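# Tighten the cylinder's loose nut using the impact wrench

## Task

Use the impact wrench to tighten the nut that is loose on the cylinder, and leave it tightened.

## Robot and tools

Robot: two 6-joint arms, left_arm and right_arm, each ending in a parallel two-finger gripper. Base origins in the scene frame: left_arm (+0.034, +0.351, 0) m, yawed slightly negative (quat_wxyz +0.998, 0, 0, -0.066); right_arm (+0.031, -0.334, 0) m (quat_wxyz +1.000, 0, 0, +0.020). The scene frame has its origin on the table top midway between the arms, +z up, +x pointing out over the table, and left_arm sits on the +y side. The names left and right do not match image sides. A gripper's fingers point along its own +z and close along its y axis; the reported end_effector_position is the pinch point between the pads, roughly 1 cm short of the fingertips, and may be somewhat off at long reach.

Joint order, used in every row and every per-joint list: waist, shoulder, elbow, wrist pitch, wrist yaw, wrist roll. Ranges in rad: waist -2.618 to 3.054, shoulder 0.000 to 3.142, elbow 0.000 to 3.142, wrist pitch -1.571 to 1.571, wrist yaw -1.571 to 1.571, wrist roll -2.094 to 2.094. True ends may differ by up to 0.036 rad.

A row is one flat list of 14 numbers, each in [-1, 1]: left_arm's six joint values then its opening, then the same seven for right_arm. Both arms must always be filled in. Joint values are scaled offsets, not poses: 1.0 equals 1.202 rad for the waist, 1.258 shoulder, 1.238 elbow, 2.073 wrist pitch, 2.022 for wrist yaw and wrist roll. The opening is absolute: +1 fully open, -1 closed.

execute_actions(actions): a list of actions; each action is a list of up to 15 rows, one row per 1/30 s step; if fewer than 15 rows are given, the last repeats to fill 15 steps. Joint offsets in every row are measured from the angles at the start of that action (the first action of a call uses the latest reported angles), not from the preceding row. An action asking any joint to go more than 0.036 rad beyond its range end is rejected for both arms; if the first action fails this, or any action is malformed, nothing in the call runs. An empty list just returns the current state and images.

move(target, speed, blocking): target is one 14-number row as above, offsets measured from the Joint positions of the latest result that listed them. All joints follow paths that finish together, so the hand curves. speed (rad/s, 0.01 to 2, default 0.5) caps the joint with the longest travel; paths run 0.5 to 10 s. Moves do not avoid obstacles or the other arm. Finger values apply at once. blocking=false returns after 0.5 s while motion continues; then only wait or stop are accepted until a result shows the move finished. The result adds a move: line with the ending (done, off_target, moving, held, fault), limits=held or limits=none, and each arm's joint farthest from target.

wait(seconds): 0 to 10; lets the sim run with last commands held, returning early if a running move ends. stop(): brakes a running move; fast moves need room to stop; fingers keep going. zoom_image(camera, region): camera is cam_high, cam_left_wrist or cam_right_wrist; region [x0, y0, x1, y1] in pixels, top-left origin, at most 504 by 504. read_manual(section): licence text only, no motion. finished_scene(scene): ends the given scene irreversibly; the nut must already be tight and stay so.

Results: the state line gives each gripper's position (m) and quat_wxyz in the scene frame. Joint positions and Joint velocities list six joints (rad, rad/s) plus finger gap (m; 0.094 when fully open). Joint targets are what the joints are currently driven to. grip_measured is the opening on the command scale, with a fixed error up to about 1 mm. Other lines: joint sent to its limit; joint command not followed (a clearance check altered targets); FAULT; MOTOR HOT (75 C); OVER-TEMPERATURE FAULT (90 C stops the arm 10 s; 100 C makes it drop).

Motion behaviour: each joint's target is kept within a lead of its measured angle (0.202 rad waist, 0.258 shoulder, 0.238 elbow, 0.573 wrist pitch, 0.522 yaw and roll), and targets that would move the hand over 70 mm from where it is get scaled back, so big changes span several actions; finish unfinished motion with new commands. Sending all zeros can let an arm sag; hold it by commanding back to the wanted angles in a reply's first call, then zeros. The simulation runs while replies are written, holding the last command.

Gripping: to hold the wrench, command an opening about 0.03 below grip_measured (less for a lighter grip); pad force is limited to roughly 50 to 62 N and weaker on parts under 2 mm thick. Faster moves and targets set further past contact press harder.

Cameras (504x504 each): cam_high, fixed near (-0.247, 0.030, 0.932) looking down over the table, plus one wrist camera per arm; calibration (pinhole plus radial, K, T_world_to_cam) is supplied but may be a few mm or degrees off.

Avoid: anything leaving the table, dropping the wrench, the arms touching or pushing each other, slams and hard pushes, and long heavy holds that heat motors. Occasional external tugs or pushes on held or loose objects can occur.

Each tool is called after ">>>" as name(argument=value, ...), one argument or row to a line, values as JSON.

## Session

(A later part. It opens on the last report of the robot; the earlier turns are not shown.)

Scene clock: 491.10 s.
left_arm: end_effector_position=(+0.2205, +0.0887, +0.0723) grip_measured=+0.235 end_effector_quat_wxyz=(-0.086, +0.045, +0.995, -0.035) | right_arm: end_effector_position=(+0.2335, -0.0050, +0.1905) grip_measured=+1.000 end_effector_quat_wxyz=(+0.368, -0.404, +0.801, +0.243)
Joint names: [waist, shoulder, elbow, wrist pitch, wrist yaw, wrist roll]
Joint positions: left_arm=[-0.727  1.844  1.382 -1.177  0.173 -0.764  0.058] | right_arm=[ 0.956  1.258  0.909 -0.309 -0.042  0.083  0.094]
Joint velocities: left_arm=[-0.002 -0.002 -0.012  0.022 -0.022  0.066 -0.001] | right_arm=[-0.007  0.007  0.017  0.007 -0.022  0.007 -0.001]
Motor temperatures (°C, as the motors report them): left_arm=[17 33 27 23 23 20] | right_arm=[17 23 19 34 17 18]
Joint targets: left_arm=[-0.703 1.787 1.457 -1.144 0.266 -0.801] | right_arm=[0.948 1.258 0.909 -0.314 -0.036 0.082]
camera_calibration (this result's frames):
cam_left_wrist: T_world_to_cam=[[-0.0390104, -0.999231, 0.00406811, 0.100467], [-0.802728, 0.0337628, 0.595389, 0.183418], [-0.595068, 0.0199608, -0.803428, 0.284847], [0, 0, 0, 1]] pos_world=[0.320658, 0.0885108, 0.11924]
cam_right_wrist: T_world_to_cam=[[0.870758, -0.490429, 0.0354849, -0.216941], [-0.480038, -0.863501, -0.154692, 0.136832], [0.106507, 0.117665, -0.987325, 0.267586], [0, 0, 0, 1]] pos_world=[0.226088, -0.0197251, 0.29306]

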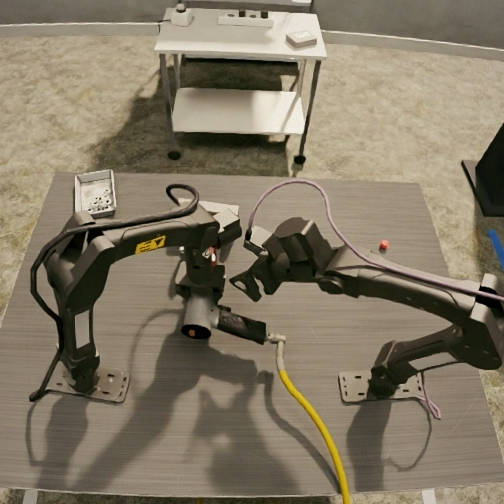

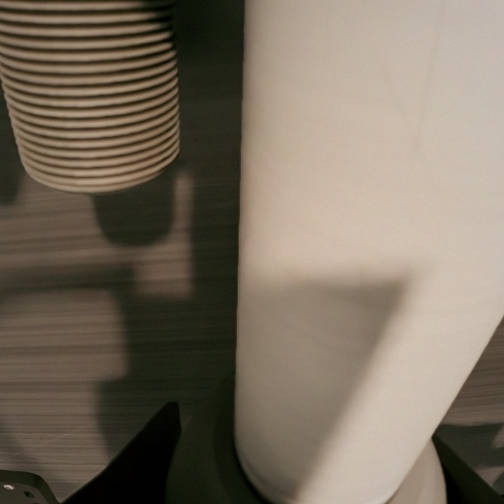

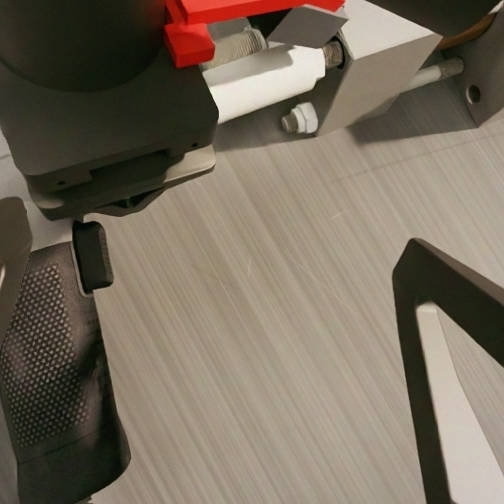

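>>> execute_actions(
  actions=[
    [[0.02,-0.045,0.06,0.016,0.046,-0.018,0,0,0.02,0,-0.11,0.025,-0.04,0.7]],
    [[0.02,-0.045,0.06,0.016,0.046,-0.018,0,0.1,0.02,0,0,0,0,0.7]],
    [[0.02,-0.045,0.06,0.016,0.046,-0.018,0,0.1,0,0,0,0,0,0.7]],
  ],
)

Scene clock: 497.13 s.
left_arm: end_effector_position=(+0.2205, +0.0887, +0.0723) grip_measured=+0.235 end_effector_quat_wxyz=(-0.086, +0.045, +0.995, -0.035) | right_arm: end_effector_position=(+0.1465, +0.0018, +0.1479) grip_measured=+0.702 end_effector_quat_wxyz=(+0.277, -0.540, +0.769, +0.200)
Joint names: [waist, shoulder, elbow, wrist pitch, wrist yaw, wrist roll]
Joint positions: left_arm=[-0.727  1.844  1.382 -1.177  0.173 -0.764  0.058] | right_arm=[ 1.194  1.284  0.911 -0.5   -0.002  0.011  0.08 ]
Joint velocities: left_arm=[ 0.002 -0.007  0.007  0.007 -0.066  0.066  0.001] | right_arm=[ 0.017 -0.007 -0.002 -0.051 -0.037 -0.022 -0.001]
Motor temperatures (°C, as the motors report them): left_arm=[17 34 27 23 23 20] | right_arm=[17 22 20 33 17 18]
Joint targets: left_arm=[-0.703 1.787 1.457 -1.144 0.266 -0.801] | right_arm=[1.195 1.284 0.911 -0.500 -0.001 0.010]
camera_calibration (this result's frames):
cam_left_wrist: T_world_to_cam=[[-0.0390104, -0.999231, 0.00406811, 0.100467], [-0.802728, 0.0337628, 0.595389, 0.183418], [-0.595068, 0.0199608, -0.803428, 0.284847], [0, 0, 0, 1]] pos_world=[0.320658, 0.0885108, 0.11924]
cam_right_wrist: T_world_to_cam=[[0.967059, -0.234925, 0.0980155, -0.160198], [-0.241678, -0.96826, 0.0637555, 0.027292], [0.0799267, -0.0853435, -0.993141, 0.239118], [0, 0, 0, 1]] pos_world=[0.142405, 0.00919854, 0.25144]

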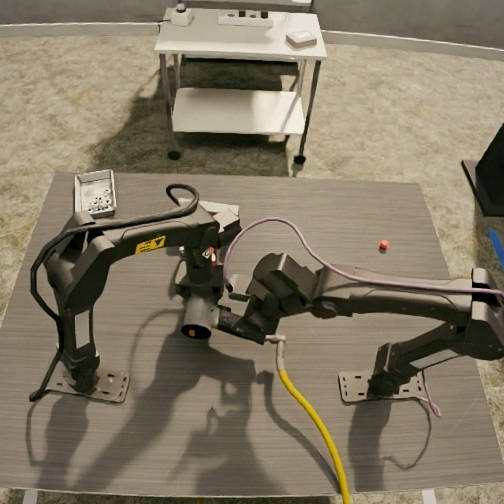

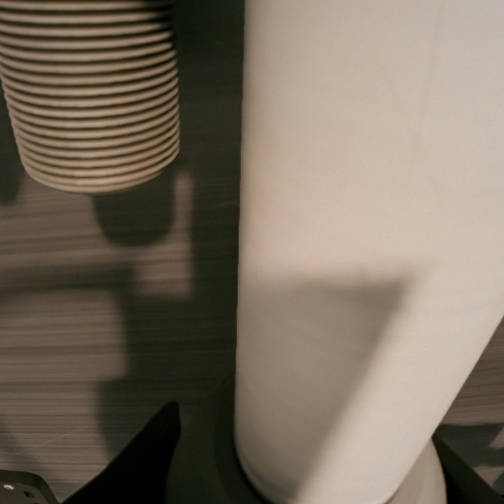

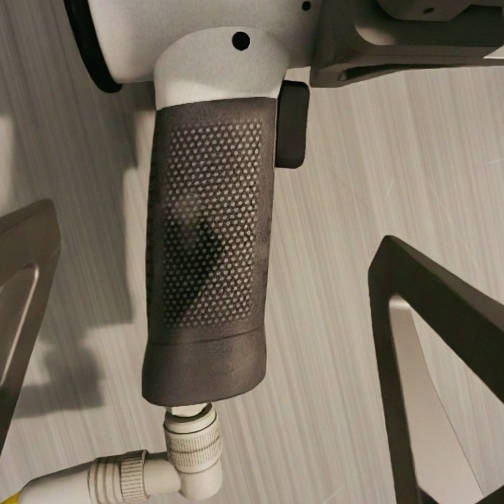

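>>> execute_actions(
  actions=[
    [[0.02,-0.045,0.06,0.016,0.046,-0.018,0,-0.012,0.07,-0.01,0.04,0,-0.005,0.5]],
    [[0.02,-0.045,0.06,0.016,0.046,-0.018,0,0,0.07,-0.01,0.04,0,0,0.5]],
  ],
)

Scene clock: 501.70 s.
left_arm: end_effector_position=(+0.2205, +0.0887, +0.0723) grip_measured=+0.235 end_effector_quat_wxyz=(-0.086, +0.045, +0.995, -0.035) | right_arm: end_effector_position=(+0.1586, +0.0310, +0.1120) grip_measured=+0.502 end_effector_quat_wxyz=(+0.271, -0.542, +0.771, +0.194)
Joint names: [waist, shoulder, elbow, wrist pitch, wrist yaw, wrist roll]
Joint positions: left_arm=[-0.727  1.844  1.382 -1.177  0.173 -0.764  0.058] | right_arm=[ 1.189  1.455  0.911 -0.346 -0.002  0.006  0.071]
Joint velocities: left_arm=[ 0.007 -0.002  0.007  0.037  0.037 -0.037 -0.   ] | right_arm=[ 0.007  0.007 -0.002  0.007 -0.066  0.051 -0.001]
Motor temperatures (°C, as the motors report them): left_arm=[17 34 27 22 23 20] | right_arm=[17 22 20 33 17 18]
Joint targets: left_arm=[-0.703 1.787 1.457 -1.144 0.266 -0.801] | right_arm=[1.189 1.458 0.898 -0.340 -0.002 0.006]
camera_calibration (this result's frames):
cam_left_wrist: T_world_to_cam=[[-0.0390104, -0.999231, 0.00406811, 0.100467], [-0.802728, 0.0337628, 0.595389, 0.183418], [-0.595068, 0.0199608, -0.803428, 0.284847], [0, 0, 0, 1]] pos_world=[0.320658, 0.0885108, 0.11924]
cam_right_wrist: T_world_to_cam=[[0.967117, -0.234209, 0.0991527, -0.161647], [-0.242466, -0.966736, 0.0814398, 0.0589216], [0.0767806, -0.102803, -0.991734, 0.205841], [0, 0, 0, 1]] pos_world=[0.154814, 0.0402634, 0.215368]

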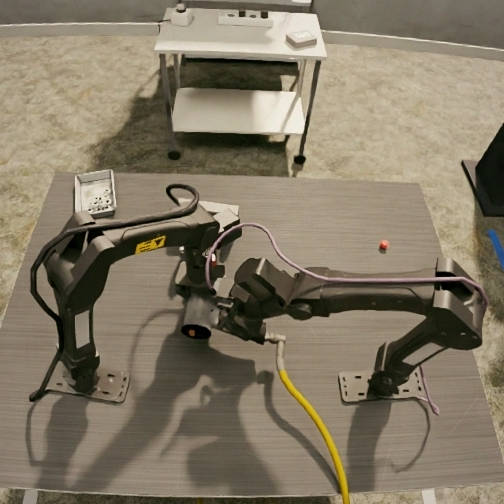

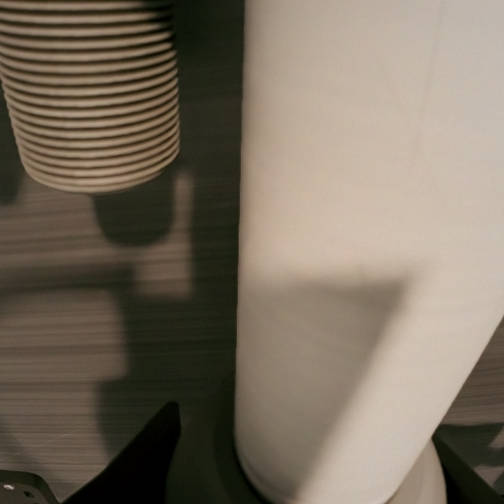

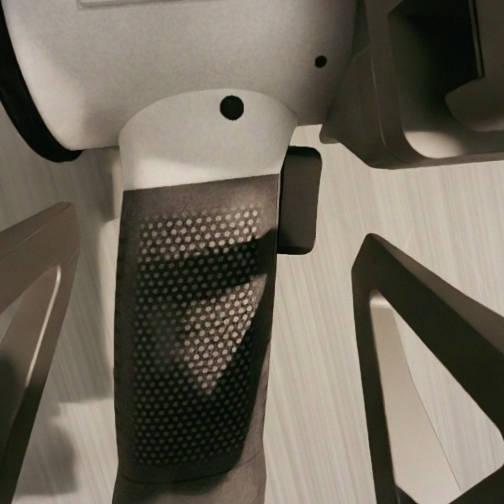

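>>> execute_actions(
  actions=[
    [[0.02,-0.045,0.06,0.016,0.046,-0.018,0,0,0.034,0,0.018,0,-0.04,0.5]],
    [[0.02,-0.045,0.06,0.016,0.046,-0.018,0,0,0.034,0,0.018,0,0,0.45]],
  ],
)

Scene clock: 507.03 s.
left_arm: end_effector_position=(+0.2205, +0.0887, +0.0723) grip_measured=+0.235 end_effector_quat_wxyz=(-0.086, +0.045, +0.995, -0.035) | right_arm: end_effector_position=(+0.1626, +0.0424, +0.0995) grip_measured=+0.452 end_effector_quat_wxyz=(+0.280, -0.569, +0.750, +0.186)
Joint names: [waist, shoulder, elbow, wrist pitch, wrist yaw, wrist roll]
Joint positions: left_arm=[-0.727  1.844  1.382 -1.177  0.173 -0.764  0.058] | right_arm=[ 1.189  1.517  0.911 -0.279 -0.002 -0.067  0.068]
Joint velocities: left_arm=[ 0.007 -0.002  0.002 -0.022  0.037  0.007 -0.001] | right_arm=[-0.007 -0.007  0.012  0.11   0.022 -0.022 -0.002]
Motor temperatures (°C, as the motors report them): left_arm=[17 34 27 22 23 20] | right_arm=[17 22 20 32 17 18]
Joint targets: left_arm=[-0.703 1.787 1.457 -1.144 0.266 -0.801] | right_arm=[1.189 1.529 0.911 -0.275 -0.002 -0.067]
camera_calibration (this result's frames):
cam_left_wrist: T_world_to_cam=[[-0.0390104, -0.999231, 0.00406811, 0.100467], [-0.802728, 0.0337628, 0.595389, 0.183418], [-0.595068, 0.0199608, -0.803428, 0.284847], [0, 0, 0, 1]] pos_world=[0.320658, 0.0885108, 0.11924]
cam_right_wrist: T_world_to_cam=[[0.973291, -0.177759, 0.145281, -0.169623], [-0.190882, -0.978188, 0.0819292, 0.0639067], [0.127548, -0.107473, -0.985992, 0.185694], [0, 0, 0, 1]] pos_world=[0.153606, 0.0523179, 0.2025]

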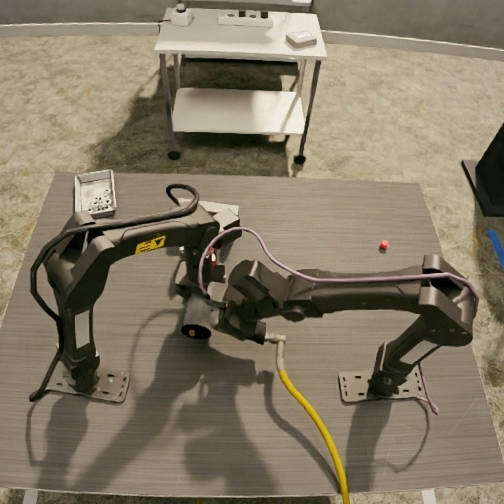

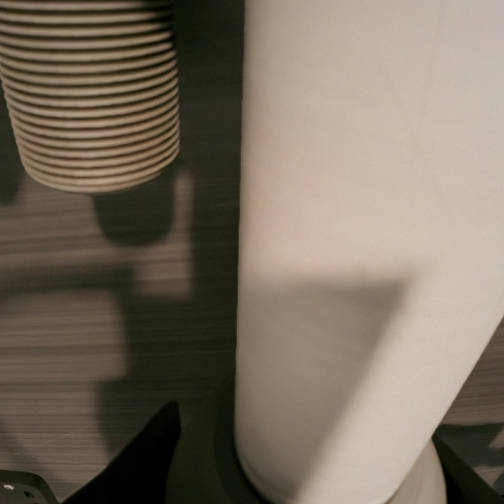

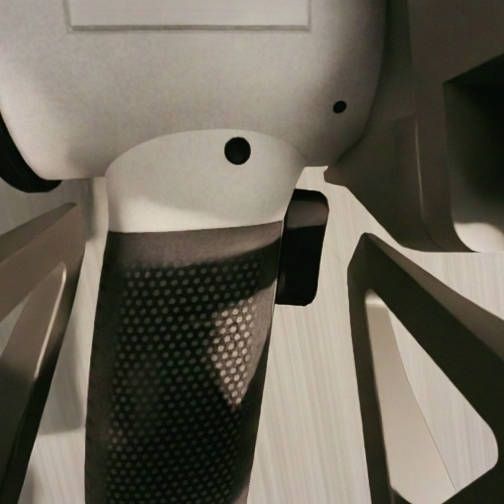

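>>> execute_actions(
  actions=[
    [[0.02,-0.045,0.06,0.016,0.046,-0.018,0,0,0.03,0,0,0,0,0.35]],
    [[0.02,-0.045,0.06,0.016,0.046,-0.018,0,0,0,0,0,0,0,0.24]],
    [[0.02,-0.045,0.06,0.016,0.046,-0.018,0,0,0,0,0,0,0,0.17]],
  ],
)

Scene clock: 510.93 s.
left_arm: end_effector_position=(+0.2204, +0.0887, +0.0725) grip_measured=+0.235 end_effector_quat_wxyz=(-0.088, +0.044, +0.994, -0.037) | right_arm: end_effector_position=(+0.1612, +0.0433, +0.0909) grip_measured=+0.175 end_effector_quat_wxyz=(+0.270, -0.572, +0.752, +0.184)
Joint names: [waist, shoulder, elbow, wrist pitch, wrist yaw, wrist roll]
Joint positions: left_arm=[-0.724  1.844  1.382 -1.178  0.178 -0.762  0.058] | right_arm=[ 1.19   1.542  0.911 -0.274 -0.011 -0.066  0.055]
Joint velocities: left_arm=[-0.007 -0.007  0.007  0.007 -0.037  0.022  0.   ] | right_arm=[ 0.007 -0.007 -0.017  0.051 -0.007  0.051 -0.   ]
Motor temperatures (°C, as the motors report them): left_arm=[17 34 28 22 23 20] | right_arm=[17 22 20 32 17 18]
Joint targets: left_arm=[-0.703 1.787 1.457 -1.144 0.266 -0.801] | right_arm=[1.190 1.542 0.911 -0.276 -0.006 -0.067]
camera_calibration (this result's frames):
cam_left_wrist: T_world_to_cam=[[-0.0382295, -0.999242, 0.00728332, 0.100122], [-0.800308, 0.0349814, 0.598568, 0.182385], [-0.598369, 0.017054, -0.801039, 0.285748], [0, 0, 0, 1]] pos_world=[0.320775, 0.0887928, 0.118996]
cam_right_wrist: T_world_to_cam=[[0.976025, -0.170559, 0.13522, -0.166658], [-0.184753, -0.977642, 0.100416, 0.0625273], [0.11507, -0.122991, -0.985714, 0.180139], [0, 0, 0, 1]] pos_world=[0.153486, 0.0548599, 0.193822]

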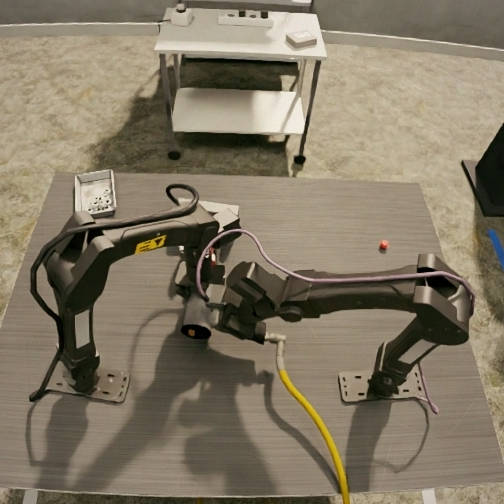

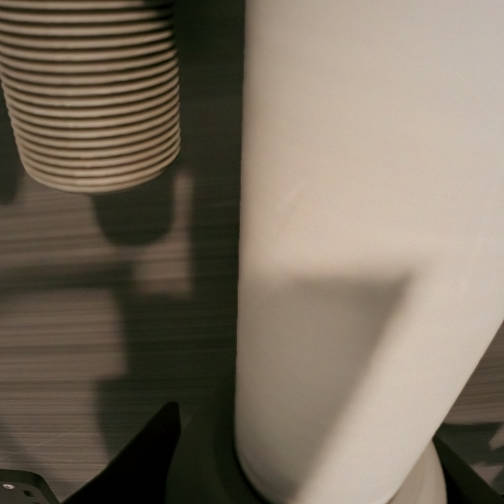

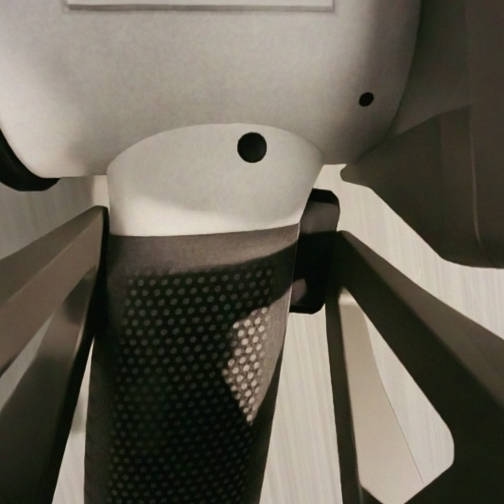

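>>> execute_actions(
  actions=[
    [[0.03,-0.03,0.08,0.03,0.03,-0.016,0,-0.025,0,0,0,0.01,0,0.17]],
  ],
)

>>> wait(
  seconds=1,
)

Scene clock: 514.50 s.
left_arm: end_effector_position=(+0.2232, +0.0882, +0.0724) grip_measured=+0.235 end_effector_quat_wxyz=(-0.093, +0.045, +0.994, -0.042) | right_arm: end_effector_position=(+0.1642, +0.0426, +0.0912) grip_measured=+0.175 end_effector_quat_wxyz=(+0.270, -0.569, +0.754, +0.186)
Joint names: [waist, shoulder, elbow, wrist pitch, wrist yaw, wrist roll]
Joint positions: left_arm=[-0.711  1.853  1.393 -1.181  0.192 -0.748  0.058] | right_arm=[ 1.179  1.542  0.911 -0.272 -0.018 -0.066  0.055]
Joint velocities: left_arm=[-0.002  0.007 -0.002  0.007 -0.007  0.007  0.002] | right_arm=[ 0.002 -0.002  0.012 -0.037 -0.007  0.022  0.001]
Motor temperatures (°C, as the motors report them): left_arm=[17 34 28 22 23 20] | right_arm=[17 22 20 32 17 17]
Joint targets: left_arm=[-0.688 1.806 1.481 -1.115 0.239 -0.794] | right_arm=[1.160 1.542 0.911 -0.275 0.009 -0.066]
camera_calibration (this result's frames):
cam_left_wrist: T_world_to_cam=[[-0.0383464, -0.999113, 0.0173717, 0.0989484], [-0.793313, 0.0410092, 0.607431, 0.181935], [-0.607605, 0.0095116, -0.794182, 0.289543], [0, 0, 0, 1]] pos_world=[0.324054, 0.0886457, 0.117718]
cam_right_wrist: T_world_to_cam=[[0.97547, -0.177622, 0.130033, -0.168868], [-0.190875, -0.976742, 0.0976782, 0.0636286], [0.109659, -0.120102, -0.986687, 0.18087], [0, 0, 0, 1]] pos_world=[0.157036, 0.053877, 0.194206]

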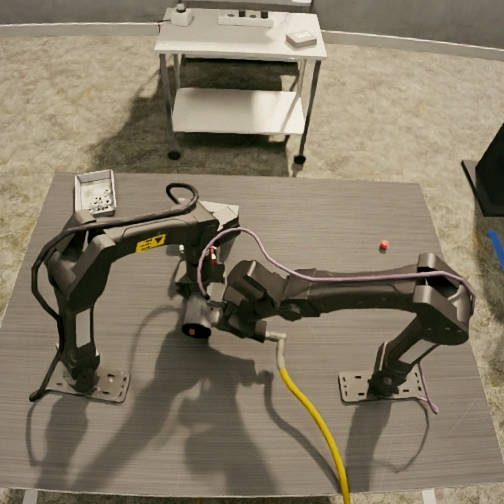

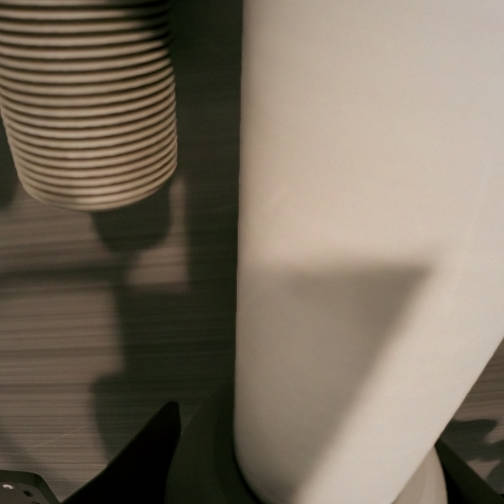

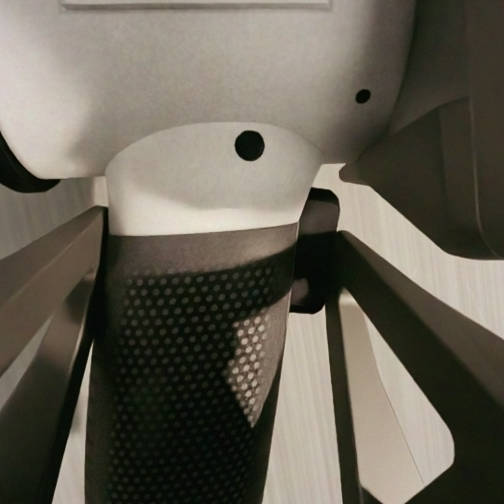

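Scene clock: 515.50 s.
left_arm: end_effector_position=(+0.2232, +0.0882, +0.0724) grip_measured=+0.235 end_effector_quat_wxyz=(-0.093, +0.045, +0.994, -0.042) | right_arm: end_effector_position=(+0.1642, +0.0426, +0.0912) grip_measured=+0.175 end_effector_quat_wxyz=(+0.270, -0.569, +0.754, +0.186)
Joint names: [waist, shoulder, elbow, wrist pitch, wrist yaw, wrist roll]
Joint positions: left_arm=[-0.711  1.853  1.393 -1.181  0.192 -0.748  0.058] | right_arm=[ 1.179  1.542  0.911 -0.272 -0.018 -0.066  0.055]
Joint velocities: left_arm=[-0.007  0.007  0.007 -0.022  0.037 -0.022  0.001] | right_arm=[ 0.012  0.002  0.007  0.022 -0.037 -0.022 -0.001]
Motor temperatures (°C, as the motors report them): left_arm=[17 34 28 22 23 20] | right_arm=[17 22 20 32 17 17]
Joint targets: left_arm=[-0.688 1.806 1.481 -1.115 0.239 -0.794] | right_arm=[1.160 1.542 0.911 -0.275 0.009 -0.066]
wait: 1.00 s; at rest by 0.17 s
camera_calibration (this result's frames):
cam_left_wrist: T_world_to_cam=[[-0.0383464, -0.999113, 0.0173717, 0.0989484], [-0.793313, 0.0410092, 0.607431, 0.181935], [-0.607605, 0.0095116, -0.794182, 0.289543], [0, 0, 0, 1]] pos_world=[0.324054, 0.0886457, 0.117718]
cam_right_wrist: T_world_to_cam=[[0.97547, -0.177622, 0.130033, -0.168868], [-0.190875, -0.976742, 0.0976782, 0.0636286], [0.109659, -0.120102, -0.986687, 0.18087], [0, 0, 0, 1]] pos_world=[0.157036, 0.053877, 0.194206]

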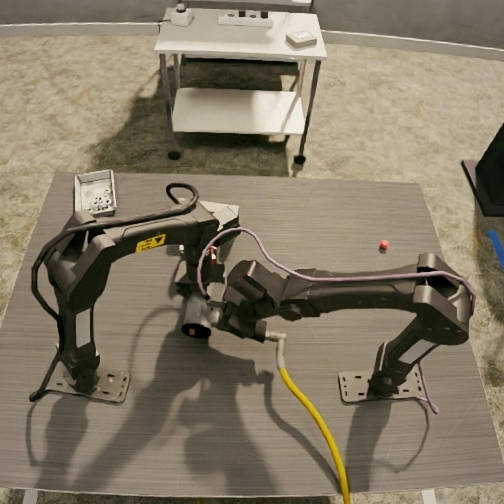

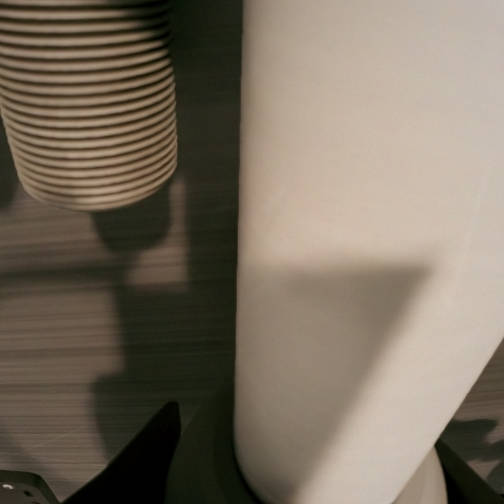

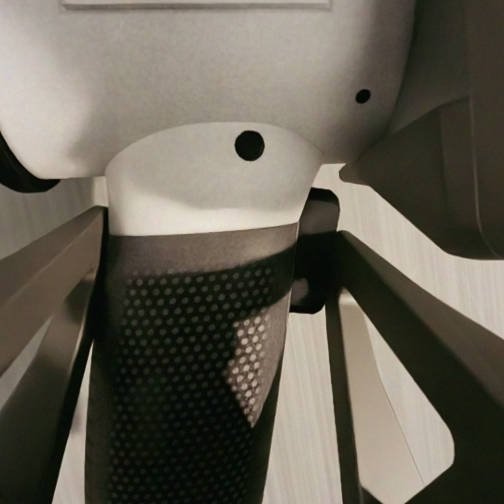

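>>> execute_actions(
  actions=[
    [[0.025,-0.035,0.075,0.05,0.0,-0.018,0,-0.03,0,0,0,0.015,0,0.21]],
    [[0.025,-0.035,0.075,0.05,0.0,-0.018,0,-0.03,0,0,0,0.015,0,0.21]],
  ],
)

Scene clock: 522.97 s.
left_arm: end_effector_position=(+0.2255, +0.0885, +0.0726) grip_measured=+0.235 end_effector_quat_wxyz=(-0.088, +0.044, +0.994, -0.040) | right_arm: end_effector_position=(+0.1670, +0.0421, +0.0917) grip_measured=+0.211 end_effector_quat_wxyz=(+0.267, -0.566, +0.756, +0.192)
Joint names: [waist, shoulder, elbow, wrist pitch, wrist yaw, wrist roll]
Joint positions: left_arm=[-0.711  1.853  1.395 -1.179  0.181 -0.749  0.058] | right_arm=[ 1.163  1.542  0.911 -0.27  -0.038 -0.067  0.057]
Joint velocities: left_arm=[-0.002  0.002 -0.002  0.007  0.007  0.022 -0.   ] | right_arm=[-0.002  0.002  0.007  0.007 -0.007 -0.007 -0.   ]
Motor temperatures (°C, as the motors report them): left_arm=[17 34 28 22 23 20] | right_arm=[17 22 20 32 17 17]
Joint targets: left_arm=[-0.681 1.809 1.488 -1.075 0.182 -0.785] | right_arm=[1.133 1.542 0.911 -0.270 0.005 -0.067]
camera_calibration (this result's frames):
cam_left_wrist: T_world_to_cam=[[-0.0373758, -0.999213, 0.0132957, 0.0994388], [-0.80008, 0.0378936, 0.598695, 0.186118], [-0.598728, 0.0117391, -0.800867, 0.289451], [0, 0, 0, 1]] pos_world=[0.325928, 0.08891, 0.119062]
cam_right_wrist: T_world_to_cam=[[0.97666, -0.180815, 0.115933, -0.17053], [-0.191874, -0.977044, 0.0925718, 0.0643136], [0.0965338, -0.112656, -0.988934, 0.183073], [0, 0, 0, 1]] pos_world=[0.161217, 0.0526272, 0.194864]

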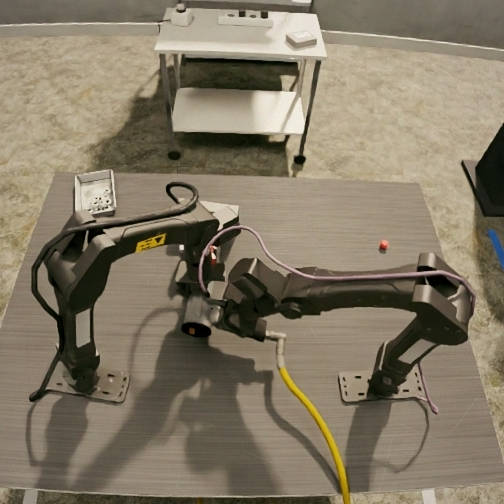

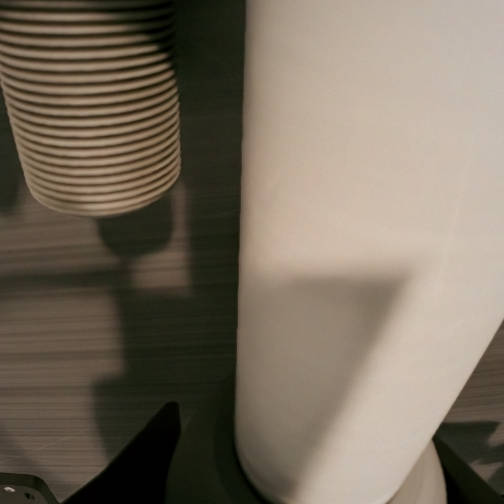

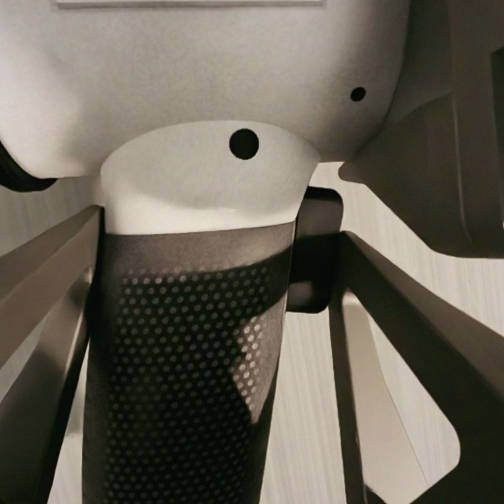

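>>> execute_actions(
  actions=[
    [[0.035,-0.025,0.085,0.04,0.02,-0.016,0,-0.035,0,0,0,0.025,0,0.14]],
    [[0.035,-0.025,0.085,0.04,0.02,-0.016,0,-0.035,0,0,0,0.025,0,0.14],[0.035,-0.025,0.085,0.04,0.02,-0.016,0,-0.035,0,0,0,0.025,0,0.14],[0.035,-0.025,0.085,0.04,0.02,-0.016,0,-0.035,0,0,0,0.025,0,0.14],[0.035,-0.025,0.085,0.04,0.02,-0.016,0,-0.035,0,0,0,0.025,0,0.14],[0.035,-0.025,0.085,0.04,0.02,-0.016,0,-0.035,0,0,0,0.025,0,0.14],[0.035,-0.025,0.085,0.04,0.02,-0.016,0,-0.035,0,0,0,0.025,0,0.14],[0.035,-0.025,0.085,0.04,0.02,-0.016,0,-0.035,0,0,0,0.025,0,0.21]],
  ],
)

Scene clock: 530.80 s.
left_arm: end_effector_position=(+0.2246, +0.0878, +0.0721) grip_measured=+0.235 end_effector_quat_wxyz=(-0.113, +0.044, +0.991, -0.048) | right_arm: end_effector_position=(+0.1675, +0.0416, +0.0917) grip_measured=+0.211 end_effector_quat_wxyz=(+0.260, -0.564, +0.757, +0.203)
Joint names: [waist, shoulder, elbow, wrist pitch, wrist yaw, wrist roll]
Joint positions: left_arm=[-0.69   1.879  1.417 -1.205  0.227 -0.723  0.058] | right_arm=[ 1.147  1.542  0.911 -0.271 -0.071 -0.068  0.057]
Joint velocities: left_arm=[-0.002 -0.007 -0.017 -0.007 -0.037 -0.037  0.001] | right_arm=[-0.022 -0.002  0.012 -0.051 -0.051 -0.051  0.   ]
Motor temperatures (°C, as the motors report them): left_arm=[17 34 29 23 22 20] | right_arm=[18 22 20 32 17 17]
Joint targets: left_arm=[-0.658 1.834 1.510 -1.107 0.248 -0.767] | right_arm=[1.115 1.542 0.911 -0.271 -0.005 -0.067]
camera_calibration (this result's frames):
cam_left_wrist: T_world_to_cam=[[-0.0372761, -0.998877, 0.0292447, 0.0974854], [-0.768026, 0.0473597, 0.638665, 0.174789], [-0.639332, 0.00134624, -0.768929, 0.29615], [0, 0, 0, 1]] pos_world=[0.327215, 0.0886993, 0.113236]
cam_right_wrist: T_world_to_cam=[[0.98003, -0.176957, 0.0907071, -0.169511], [-0.184982, -0.978671, 0.0893543, 0.0630899], [0.0729605, -0.104349, -0.991861, 0.186854], [0, 0, 0, 1]] pos_world=[0.164164, 0.0512461, 0.195072]

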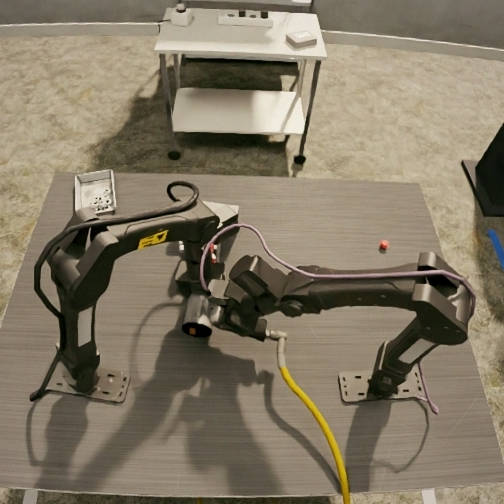

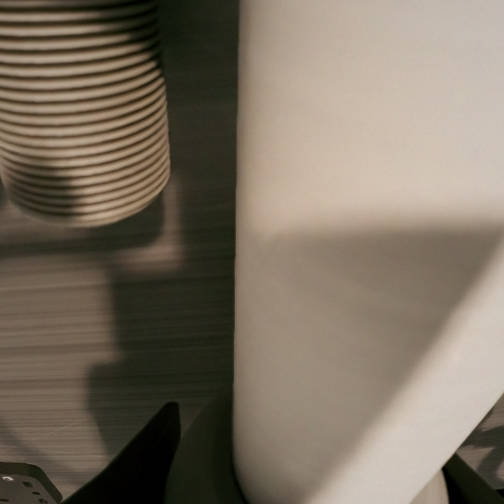

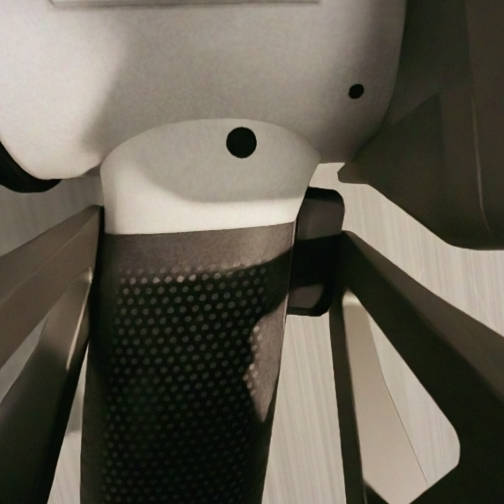

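>>> execute_actions(
  actions=[
    [[0.027,-0.036,0.075,0.07,-0.03,-0.02,0,-0.027,0,0,0,0.05,0,0.08]],
    [[0.027,-0.036,0.075,0.07,-0.03,-0.02,0,-0.027,0,0,0,0.05,0,0.08]],
  ],
)

Scene clock: 534.57 s.
left_arm: end_effector_position=(+0.2250, +0.0877, +0.0719) grip_measured=+0.235 end_effector_quat_wxyz=(-0.112, +0.044, +0.992, -0.047) | right_arm: end_effector_position=(+0.1656, +0.0420, +0.0916) grip_measured=+0.087 end_effector_quat_wxyz=(+0.258, -0.566, +0.756, +0.205)
Joint names: [waist, shoulder, elbow, wrist pitch, wrist yaw, wrist roll]
Joint positions: left_arm=[-0.69   1.879  1.417 -1.204  0.224 -0.724  0.058] | right_arm=[ 1.148  1.542  0.911 -0.272 -0.078 -0.068  0.051]
Joint velocities: left_arm=[-0.007 -0.002  0.002 -0.007  0.022  0.022  0.   ] | right_arm=[-0.007  0.007  0.002 -0.022  0.022 -0.051 -0.001]
Motor temperatures (°C, as the motors report them): left_arm=[17 34 29 23 22 20] | right_arm=[18 22 20 31 18 17]
Joint targets: left_arm=[-0.658 1.834 1.510 -1.059 0.163 -0.764] | right_arm=[1.116 1.542 0.911 -0.272 0.023 -0.068]
camera_calibration (this result's frames):
cam_left_wrist: T_world_to_cam=[[-0.0373099, -0.998914, 0.0279209, 0.0975636], [-0.770049, 0.0465466, 0.636284, 0.175921], [-0.636893, 0.00223924, -0.770949, 0.295824], [0, 0, 0, 1]] pos_world=[0.327516, 0.0886067, 0.113405]
cam_right_wrist: T_world_to_cam=[[0.981578, -0.171151, 0.0849252, -0.167561], [-0.178582, -0.979859, 0.0893523, 0.0621587], [0.067922, -0.102872, -0.992373, 0.187755], [0, 0, 0, 1]] pos_world=[0.162822, 0.0515433, 0.195]

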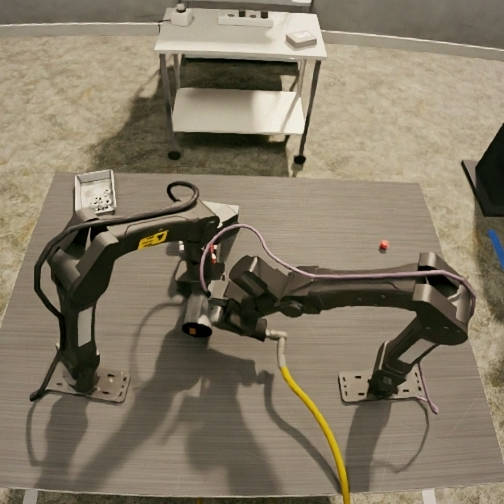

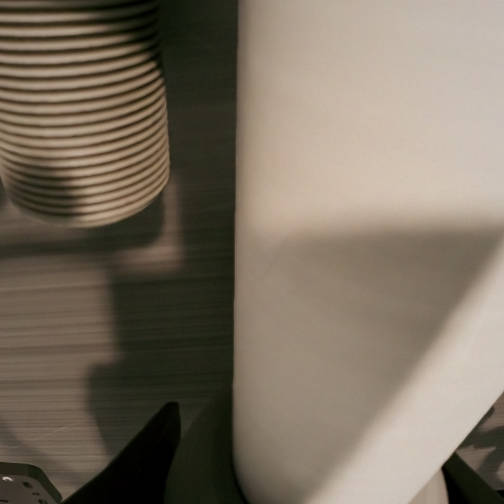

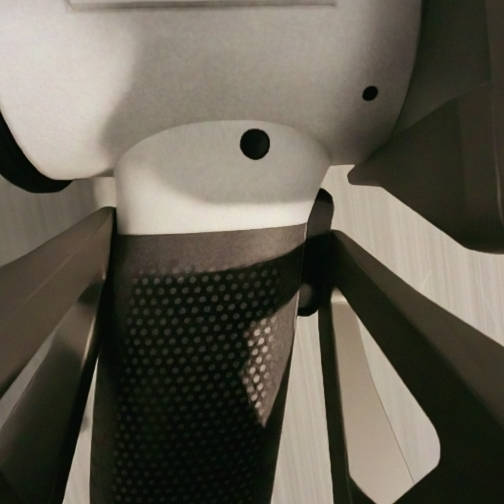

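Press further.

>>> execute_actions(
  actions=[
    [[0.027,-0.036,0.075,0.07,-0.03,-0.02,0,-0.027,0,0,0,0.05,0,0.0]],
    [[0.027,-0.036,0.075,0.07,-0.03,-0.02,0,-0.027,0,0,0,0.05,0,0.0]],
  ],
)

Scene clock: 540.47 s.
left_arm: end_effector_position=(+0.2314, +0.0829, +0.0705) grip_measured=+0.235 end_effector_quat_wxyz=(-0.097, +0.055, +0.992, -0.056) | right_arm: end_effector_position=(+0.1690, +0.0393, +0.0903) grip_measured=+0.012 end_effector_quat_wxyz=(+0.260, -0.562, +0.761, +0.195)
Joint names: [waist, shoulder, elbow, wrist pitch, wrist yaw, wrist roll]
Joint positions: left_arm=[-0.69   1.881  1.417 -1.171  0.216 -0.706  0.058] | right_arm=[ 1.148  1.542  0.911 -0.28  -0.055 -0.064  0.048]
Joint velocities: left_arm=[ 0.007 -0.012 -0.002  0.037  0.022 -0.022 -0.001] | right_arm=[ 0.012 -0.002 -0.022 -0.081  0.095 -0.066  0.001]
Motor temperatures (°C, as the motors report them): left_arm=[17 34 29 24 22 20] | right_arm=[18 22 20 31 18 17]
Joint targets: left_arm=[-0.658 1.835 1.510 -1.041 0.160 -0.756] | right_arm=[1.116 1.542 0.911 -0.277 0.032 -0.069]
camera_calibration (this result's frames):
cam_left_wrist: T_world_to_cam=[[-0.0564807, -0.997269, 0.0475828, 0.0959677], [-0.787095, 0.073797, 0.612401, 0.185379], [-0.61424, -0.00286339, -0.789114, 0.29529], [0, 0, 0, 1]] pos_world=[0.33271, 0.0828707, 0.114924]
cam_right_wrist: T_world_to_cam=[[0.977366, -0.186942, 0.099033, -0.171166], [-0.196667, -0.975386, 0.0997196, 0.0621789], [0.0779536, -0.116939, -0.990075, 0.184585], [0, 0, 0, 1]] pos_world=[0.165131, 0.0502356, 0.193503]

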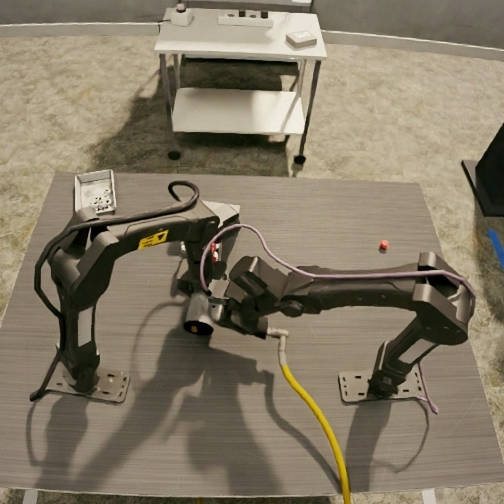

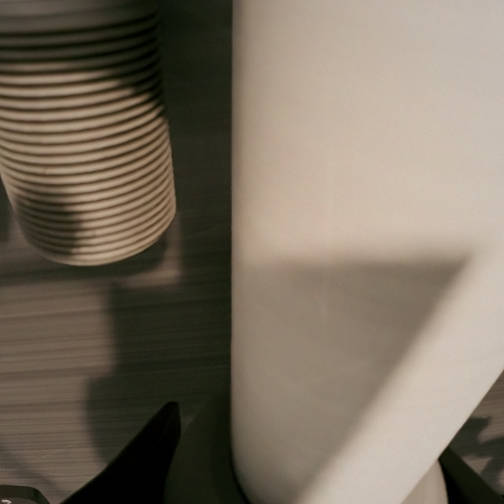

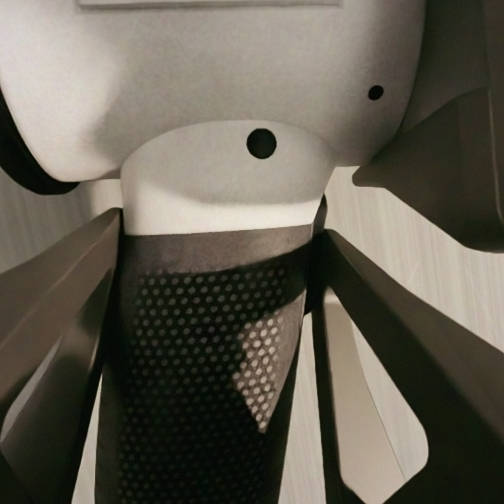

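Advancing (cylinder shifting slightly −y). Rebalance push and keep going.

>>> execute_actions(
  actions=[
    [[0.03,-0.04,0.075,0.045,-0.045,-0.025,0,-0.027,0,0,0,0.04,0,0.0]],
    [[0.03,-0.04,0.075,0.045,-0.045,-0.025,0,-0.027,0,0,0,0.04,0,0.0]],
  ],
)

Scene clock: 543.70 s.
left_arm: end_effector_position=(+0.2427, +0.0726, +0.0678) grip_measured=+0.236 end_effector_quat_wxyz=(-0.073, +0.075, +0.992, -0.074) | right_arm: end_effector_position=(+0.1773, +0.0318, +0.0870) grip_measured=+0.012 end_effector_quat_wxyz=(+0.263, -0.553, +0.771, +0.172)
Joint names: [waist, shoulder, elbow, wrist pitch, wrist yaw, wrist roll]
Joint positions: left_arm=[-0.69   1.886  1.417 -1.108  0.208 -0.672  0.058] | right_arm=[ 1.142  1.542  0.911 -0.3   -0.01  -0.059  0.048]
Joint velocities: left_arm=[-0.012  0.022 -0.007  0.007  0.081  0.066 -0.001] | right_arm=[ 0.007 -0.007 -0.017 -0.022 -0.037 -0.007 -0.001]
Motor temperatures (°C, as the motors report them): left_arm=[17 34 29 24 22 20] | right_arm=[18 22 20 31 18 17]
Joint targets: left_arm=[-0.654 1.835 1.510 -1.023 0.116 -0.728] | right_arm=[1.109 1.542 0.911 -0.296 0.063 -0.060]
camera_calibration (this result's frames):
cam_left_wrist: T_world_to_cam=[[-0.092632, -0.99189, 0.0870269, 0.0921838], [-0.812426, 0.125824, 0.569327, 0.201898], [-0.57566, -0.0179651, -0.817492, 0.293745], [0, 0, 0, 1]] pos_world=[0.341664, 0.0713098, 0.117166]
cam_right_wrist: T_world_to_cam=[[0.967054, -0.220608, 0.127036, -0.179957], [-0.236282, -0.963562, 0.125377, 0.0611885], [0.0947481, -0.151263, -0.983942, 0.177359], [0, 0, 0, 1]] pos_world=[0.171681, 0.0460868, 0.1897]

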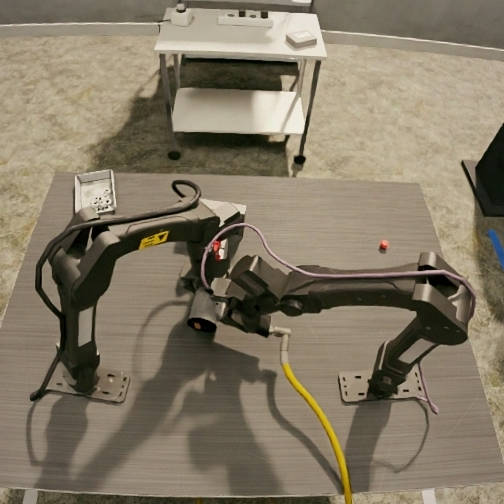

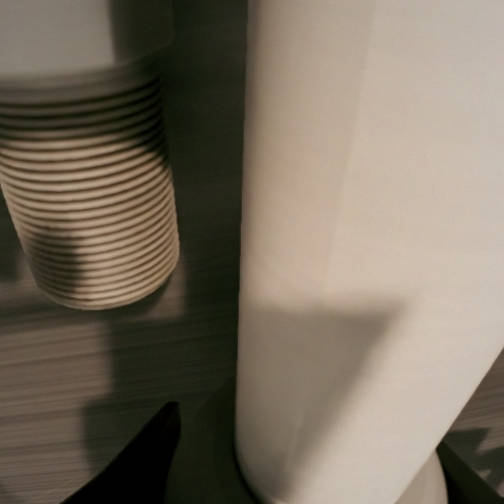

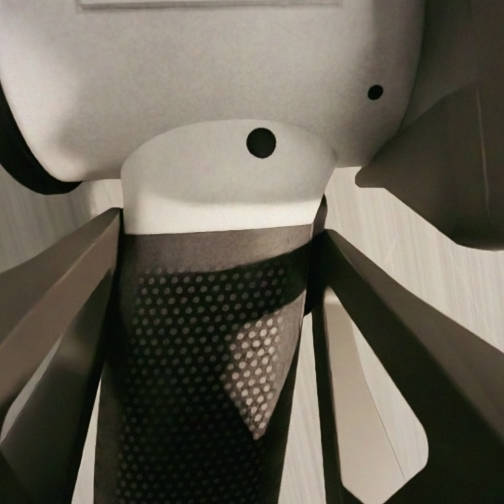

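>>> execute_actions(
  actions=[
    [[0.035,-0.055,0.075,0.025,-0.05,-0.03,0,-0.027,-0.01,0,0.01,0.03,0,0.0]],
    [[0.035,-0.055,0.075,0.025,-0.05,-0.03,0,-0.027,-0.01,0,0.01,0.03,0,0.0]],
  ],
)

Scene clock: 548.87 s.
left_arm: end_effector_position=(+0.2505, +0.0649, +0.0677) grip_measured=+0.236 end_effector_quat_wxyz=(-0.054, +0.098, +0.990, -0.089) | right_arm: end_effector_position=(+0.1828, +0.0273, +0.0875) grip_measured=+0.012 end_effector_quat_wxyz=(+0.265, -0.536, +0.784, +0.164)
Joint names: [waist, shoulder, elbow, wrist pitch, wrist yaw, wrist roll]
Joint positions: left_arm=[-0.69   1.889  1.42  -1.065  0.206 -0.63   0.058] | right_arm=[ 1.136  1.536  0.911 -0.311  0.014 -0.027  0.048]
Joint velocities: left_arm=[-0.017  0.027 -0.007 -0.007 -0.037 -0.066 -0.   ] | right_arm=[-0.002 -0.007  0.007  0.037  0.081  0.007 -0.001]
Motor temperatures (°C, as the motors report them): left_arm=[18 35 29 24 22 20] | right_arm=[18 22 20 31 18 17]
Joint targets: left_arm=[-0.648 1.819 1.513 -1.018 0.103 -0.699] | right_arm=[1.104 1.525 0.911 -0.290 0.072 -0.037]
camera_calibration (this result's frames):
cam_left_wrist: T_world_to_cam=[[-0.137364, -0.983495, 0.117764, 0.0937891], [-0.826727, 0.179321, 0.533261, 0.211876], [-0.545577, -0.0241077, -0.837714, 0.292244], [0, 0, 0, 1]] pos_world=[0.347488, 0.0612927, 0.120787]
cam_right_wrist: T_world_to_cam=[[0.956043, -0.264264, 0.12707, -0.183084], [-0.280236, -0.950997, 0.130663, 0.0653538], [0.0863137, -0.160529, -0.98325, 0.1784], [0, 0, 0, 1]] pos_world=[0.177953, 0.042407, 0.190137]

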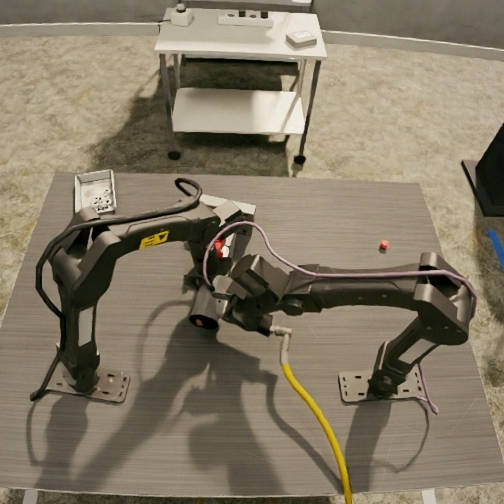

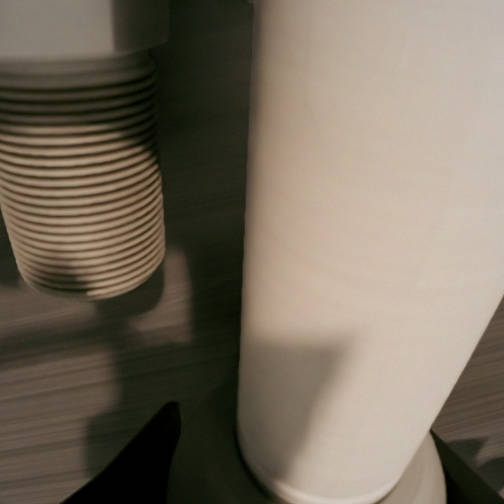

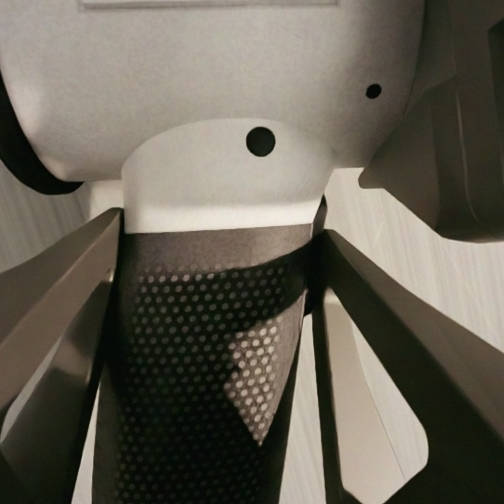

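>>> execute_actions(
  actions=[
    [[0.015,-0.048,0.06,0.01,0.03,-0.02,0,0,0,0,0,0,0,0.25]],
    [[0.015,-0.048,0.06,0.01,0.03,-0.02,0,0,0,0,0,0,0,0.5]],
    [[0.015,-0.048,0.06,0.01,0.03,-0.02,0,0,-0.1,0,-0.06,0,0,0.5]],
    [[0.015,-0.048,0.06,0.01,0.03,-0.02,0,0,-0.1,0,-0.06,0,0,0.5]],
    [[0.015,-0.048,0.06,0.01,0.03,-0.02,0,-0.17,0,0,0.03,0,0,0.5]],
    [[0.015,-0.048,0.06,0.01,0.03,-0.02,0,-0.17,0.05,0,0.12,0,0,0.5]],
  ],
)

Scene clock: 555.03 s.
left_arm: end_effector_position=(+0.2543, +0.0663, +0.0672) grip_measured=+0.236 end_effector_quat_wxyz=(-0.041, +0.138, +0.986, -0.084) | right_arm: end_effector_position=(+0.3327, -0.0590, +0.1813) grip_measured=+0.498 end_effector_quat_wxyz=(+0.430, -0.328, +0.828, +0.146)
Joint names: [waist, shoulder, elbow, wrist pitch, wrist yaw, wrist roll]
Joint positions: left_arm=[-0.691  1.889  1.421 -1.06   0.183 -0.55   0.058] | right_arm=[ 0.712  1.34   0.907 -0.196  0.038 -0.021  0.07 ]
Joint velocities: left_arm=[ 0.022  0.032  0.002  0.037 -0.007  0.037  0.   ] | right_arm=[-0.002  0.012 -0.012 -0.022 -0.007 -0.007  0.   ]
Motor temperatures (°C, as the motors report them): left_arm=[18 36 29 23 22 20] | right_arm=[18 22 20 31 18 17]
Joint targets: left_arm=[-0.673 1.828 1.495 -1.038 0.247 -0.597] | right_arm=[0.719 1.346 0.908 -0.189 0.033 -0.020]
camera_calibration (this result's frames):
cam_left_wrist: T_world_to_cam=[[-0.217413, -0.969893, 0.109724, 0.115776], [-0.82762, 0.242773, 0.50607, 0.212793], [-0.517471, 0.0192167, -0.855485, 0.285116], [0, 0, 0, 1]] pos_world=[0.348823, 0.055151, 0.123521]
cam_right_wrist: T_world_to_cam=[[0.713888, -0.679931, 0.167506, -0.312435], [-0.657489, -0.733144, -0.173805, 0.206566], [0.240981, 0.0139438, -0.97043, 0.20035], [0, 0, 0, 1]] pos_world=[0.310578, -0.0637852, 0.282663]

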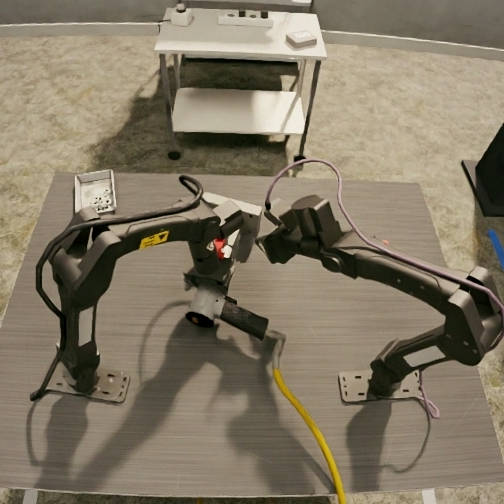

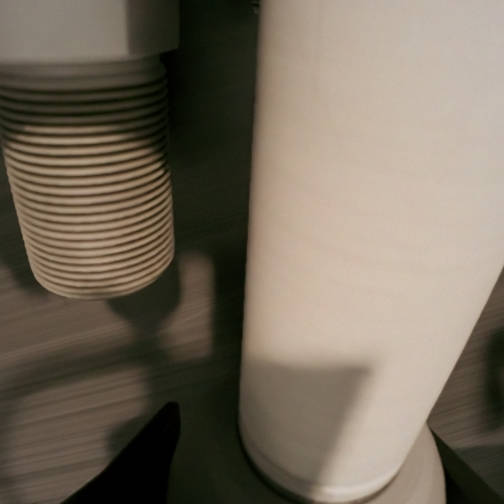

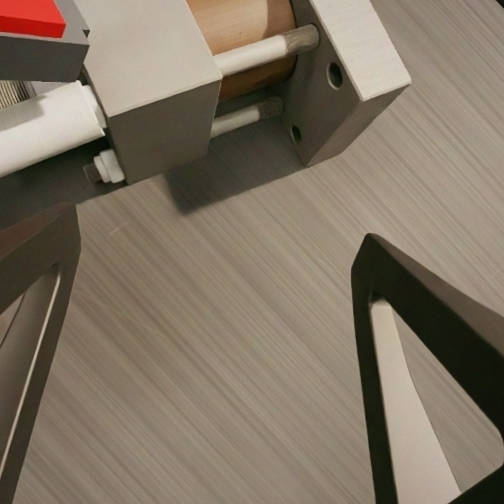

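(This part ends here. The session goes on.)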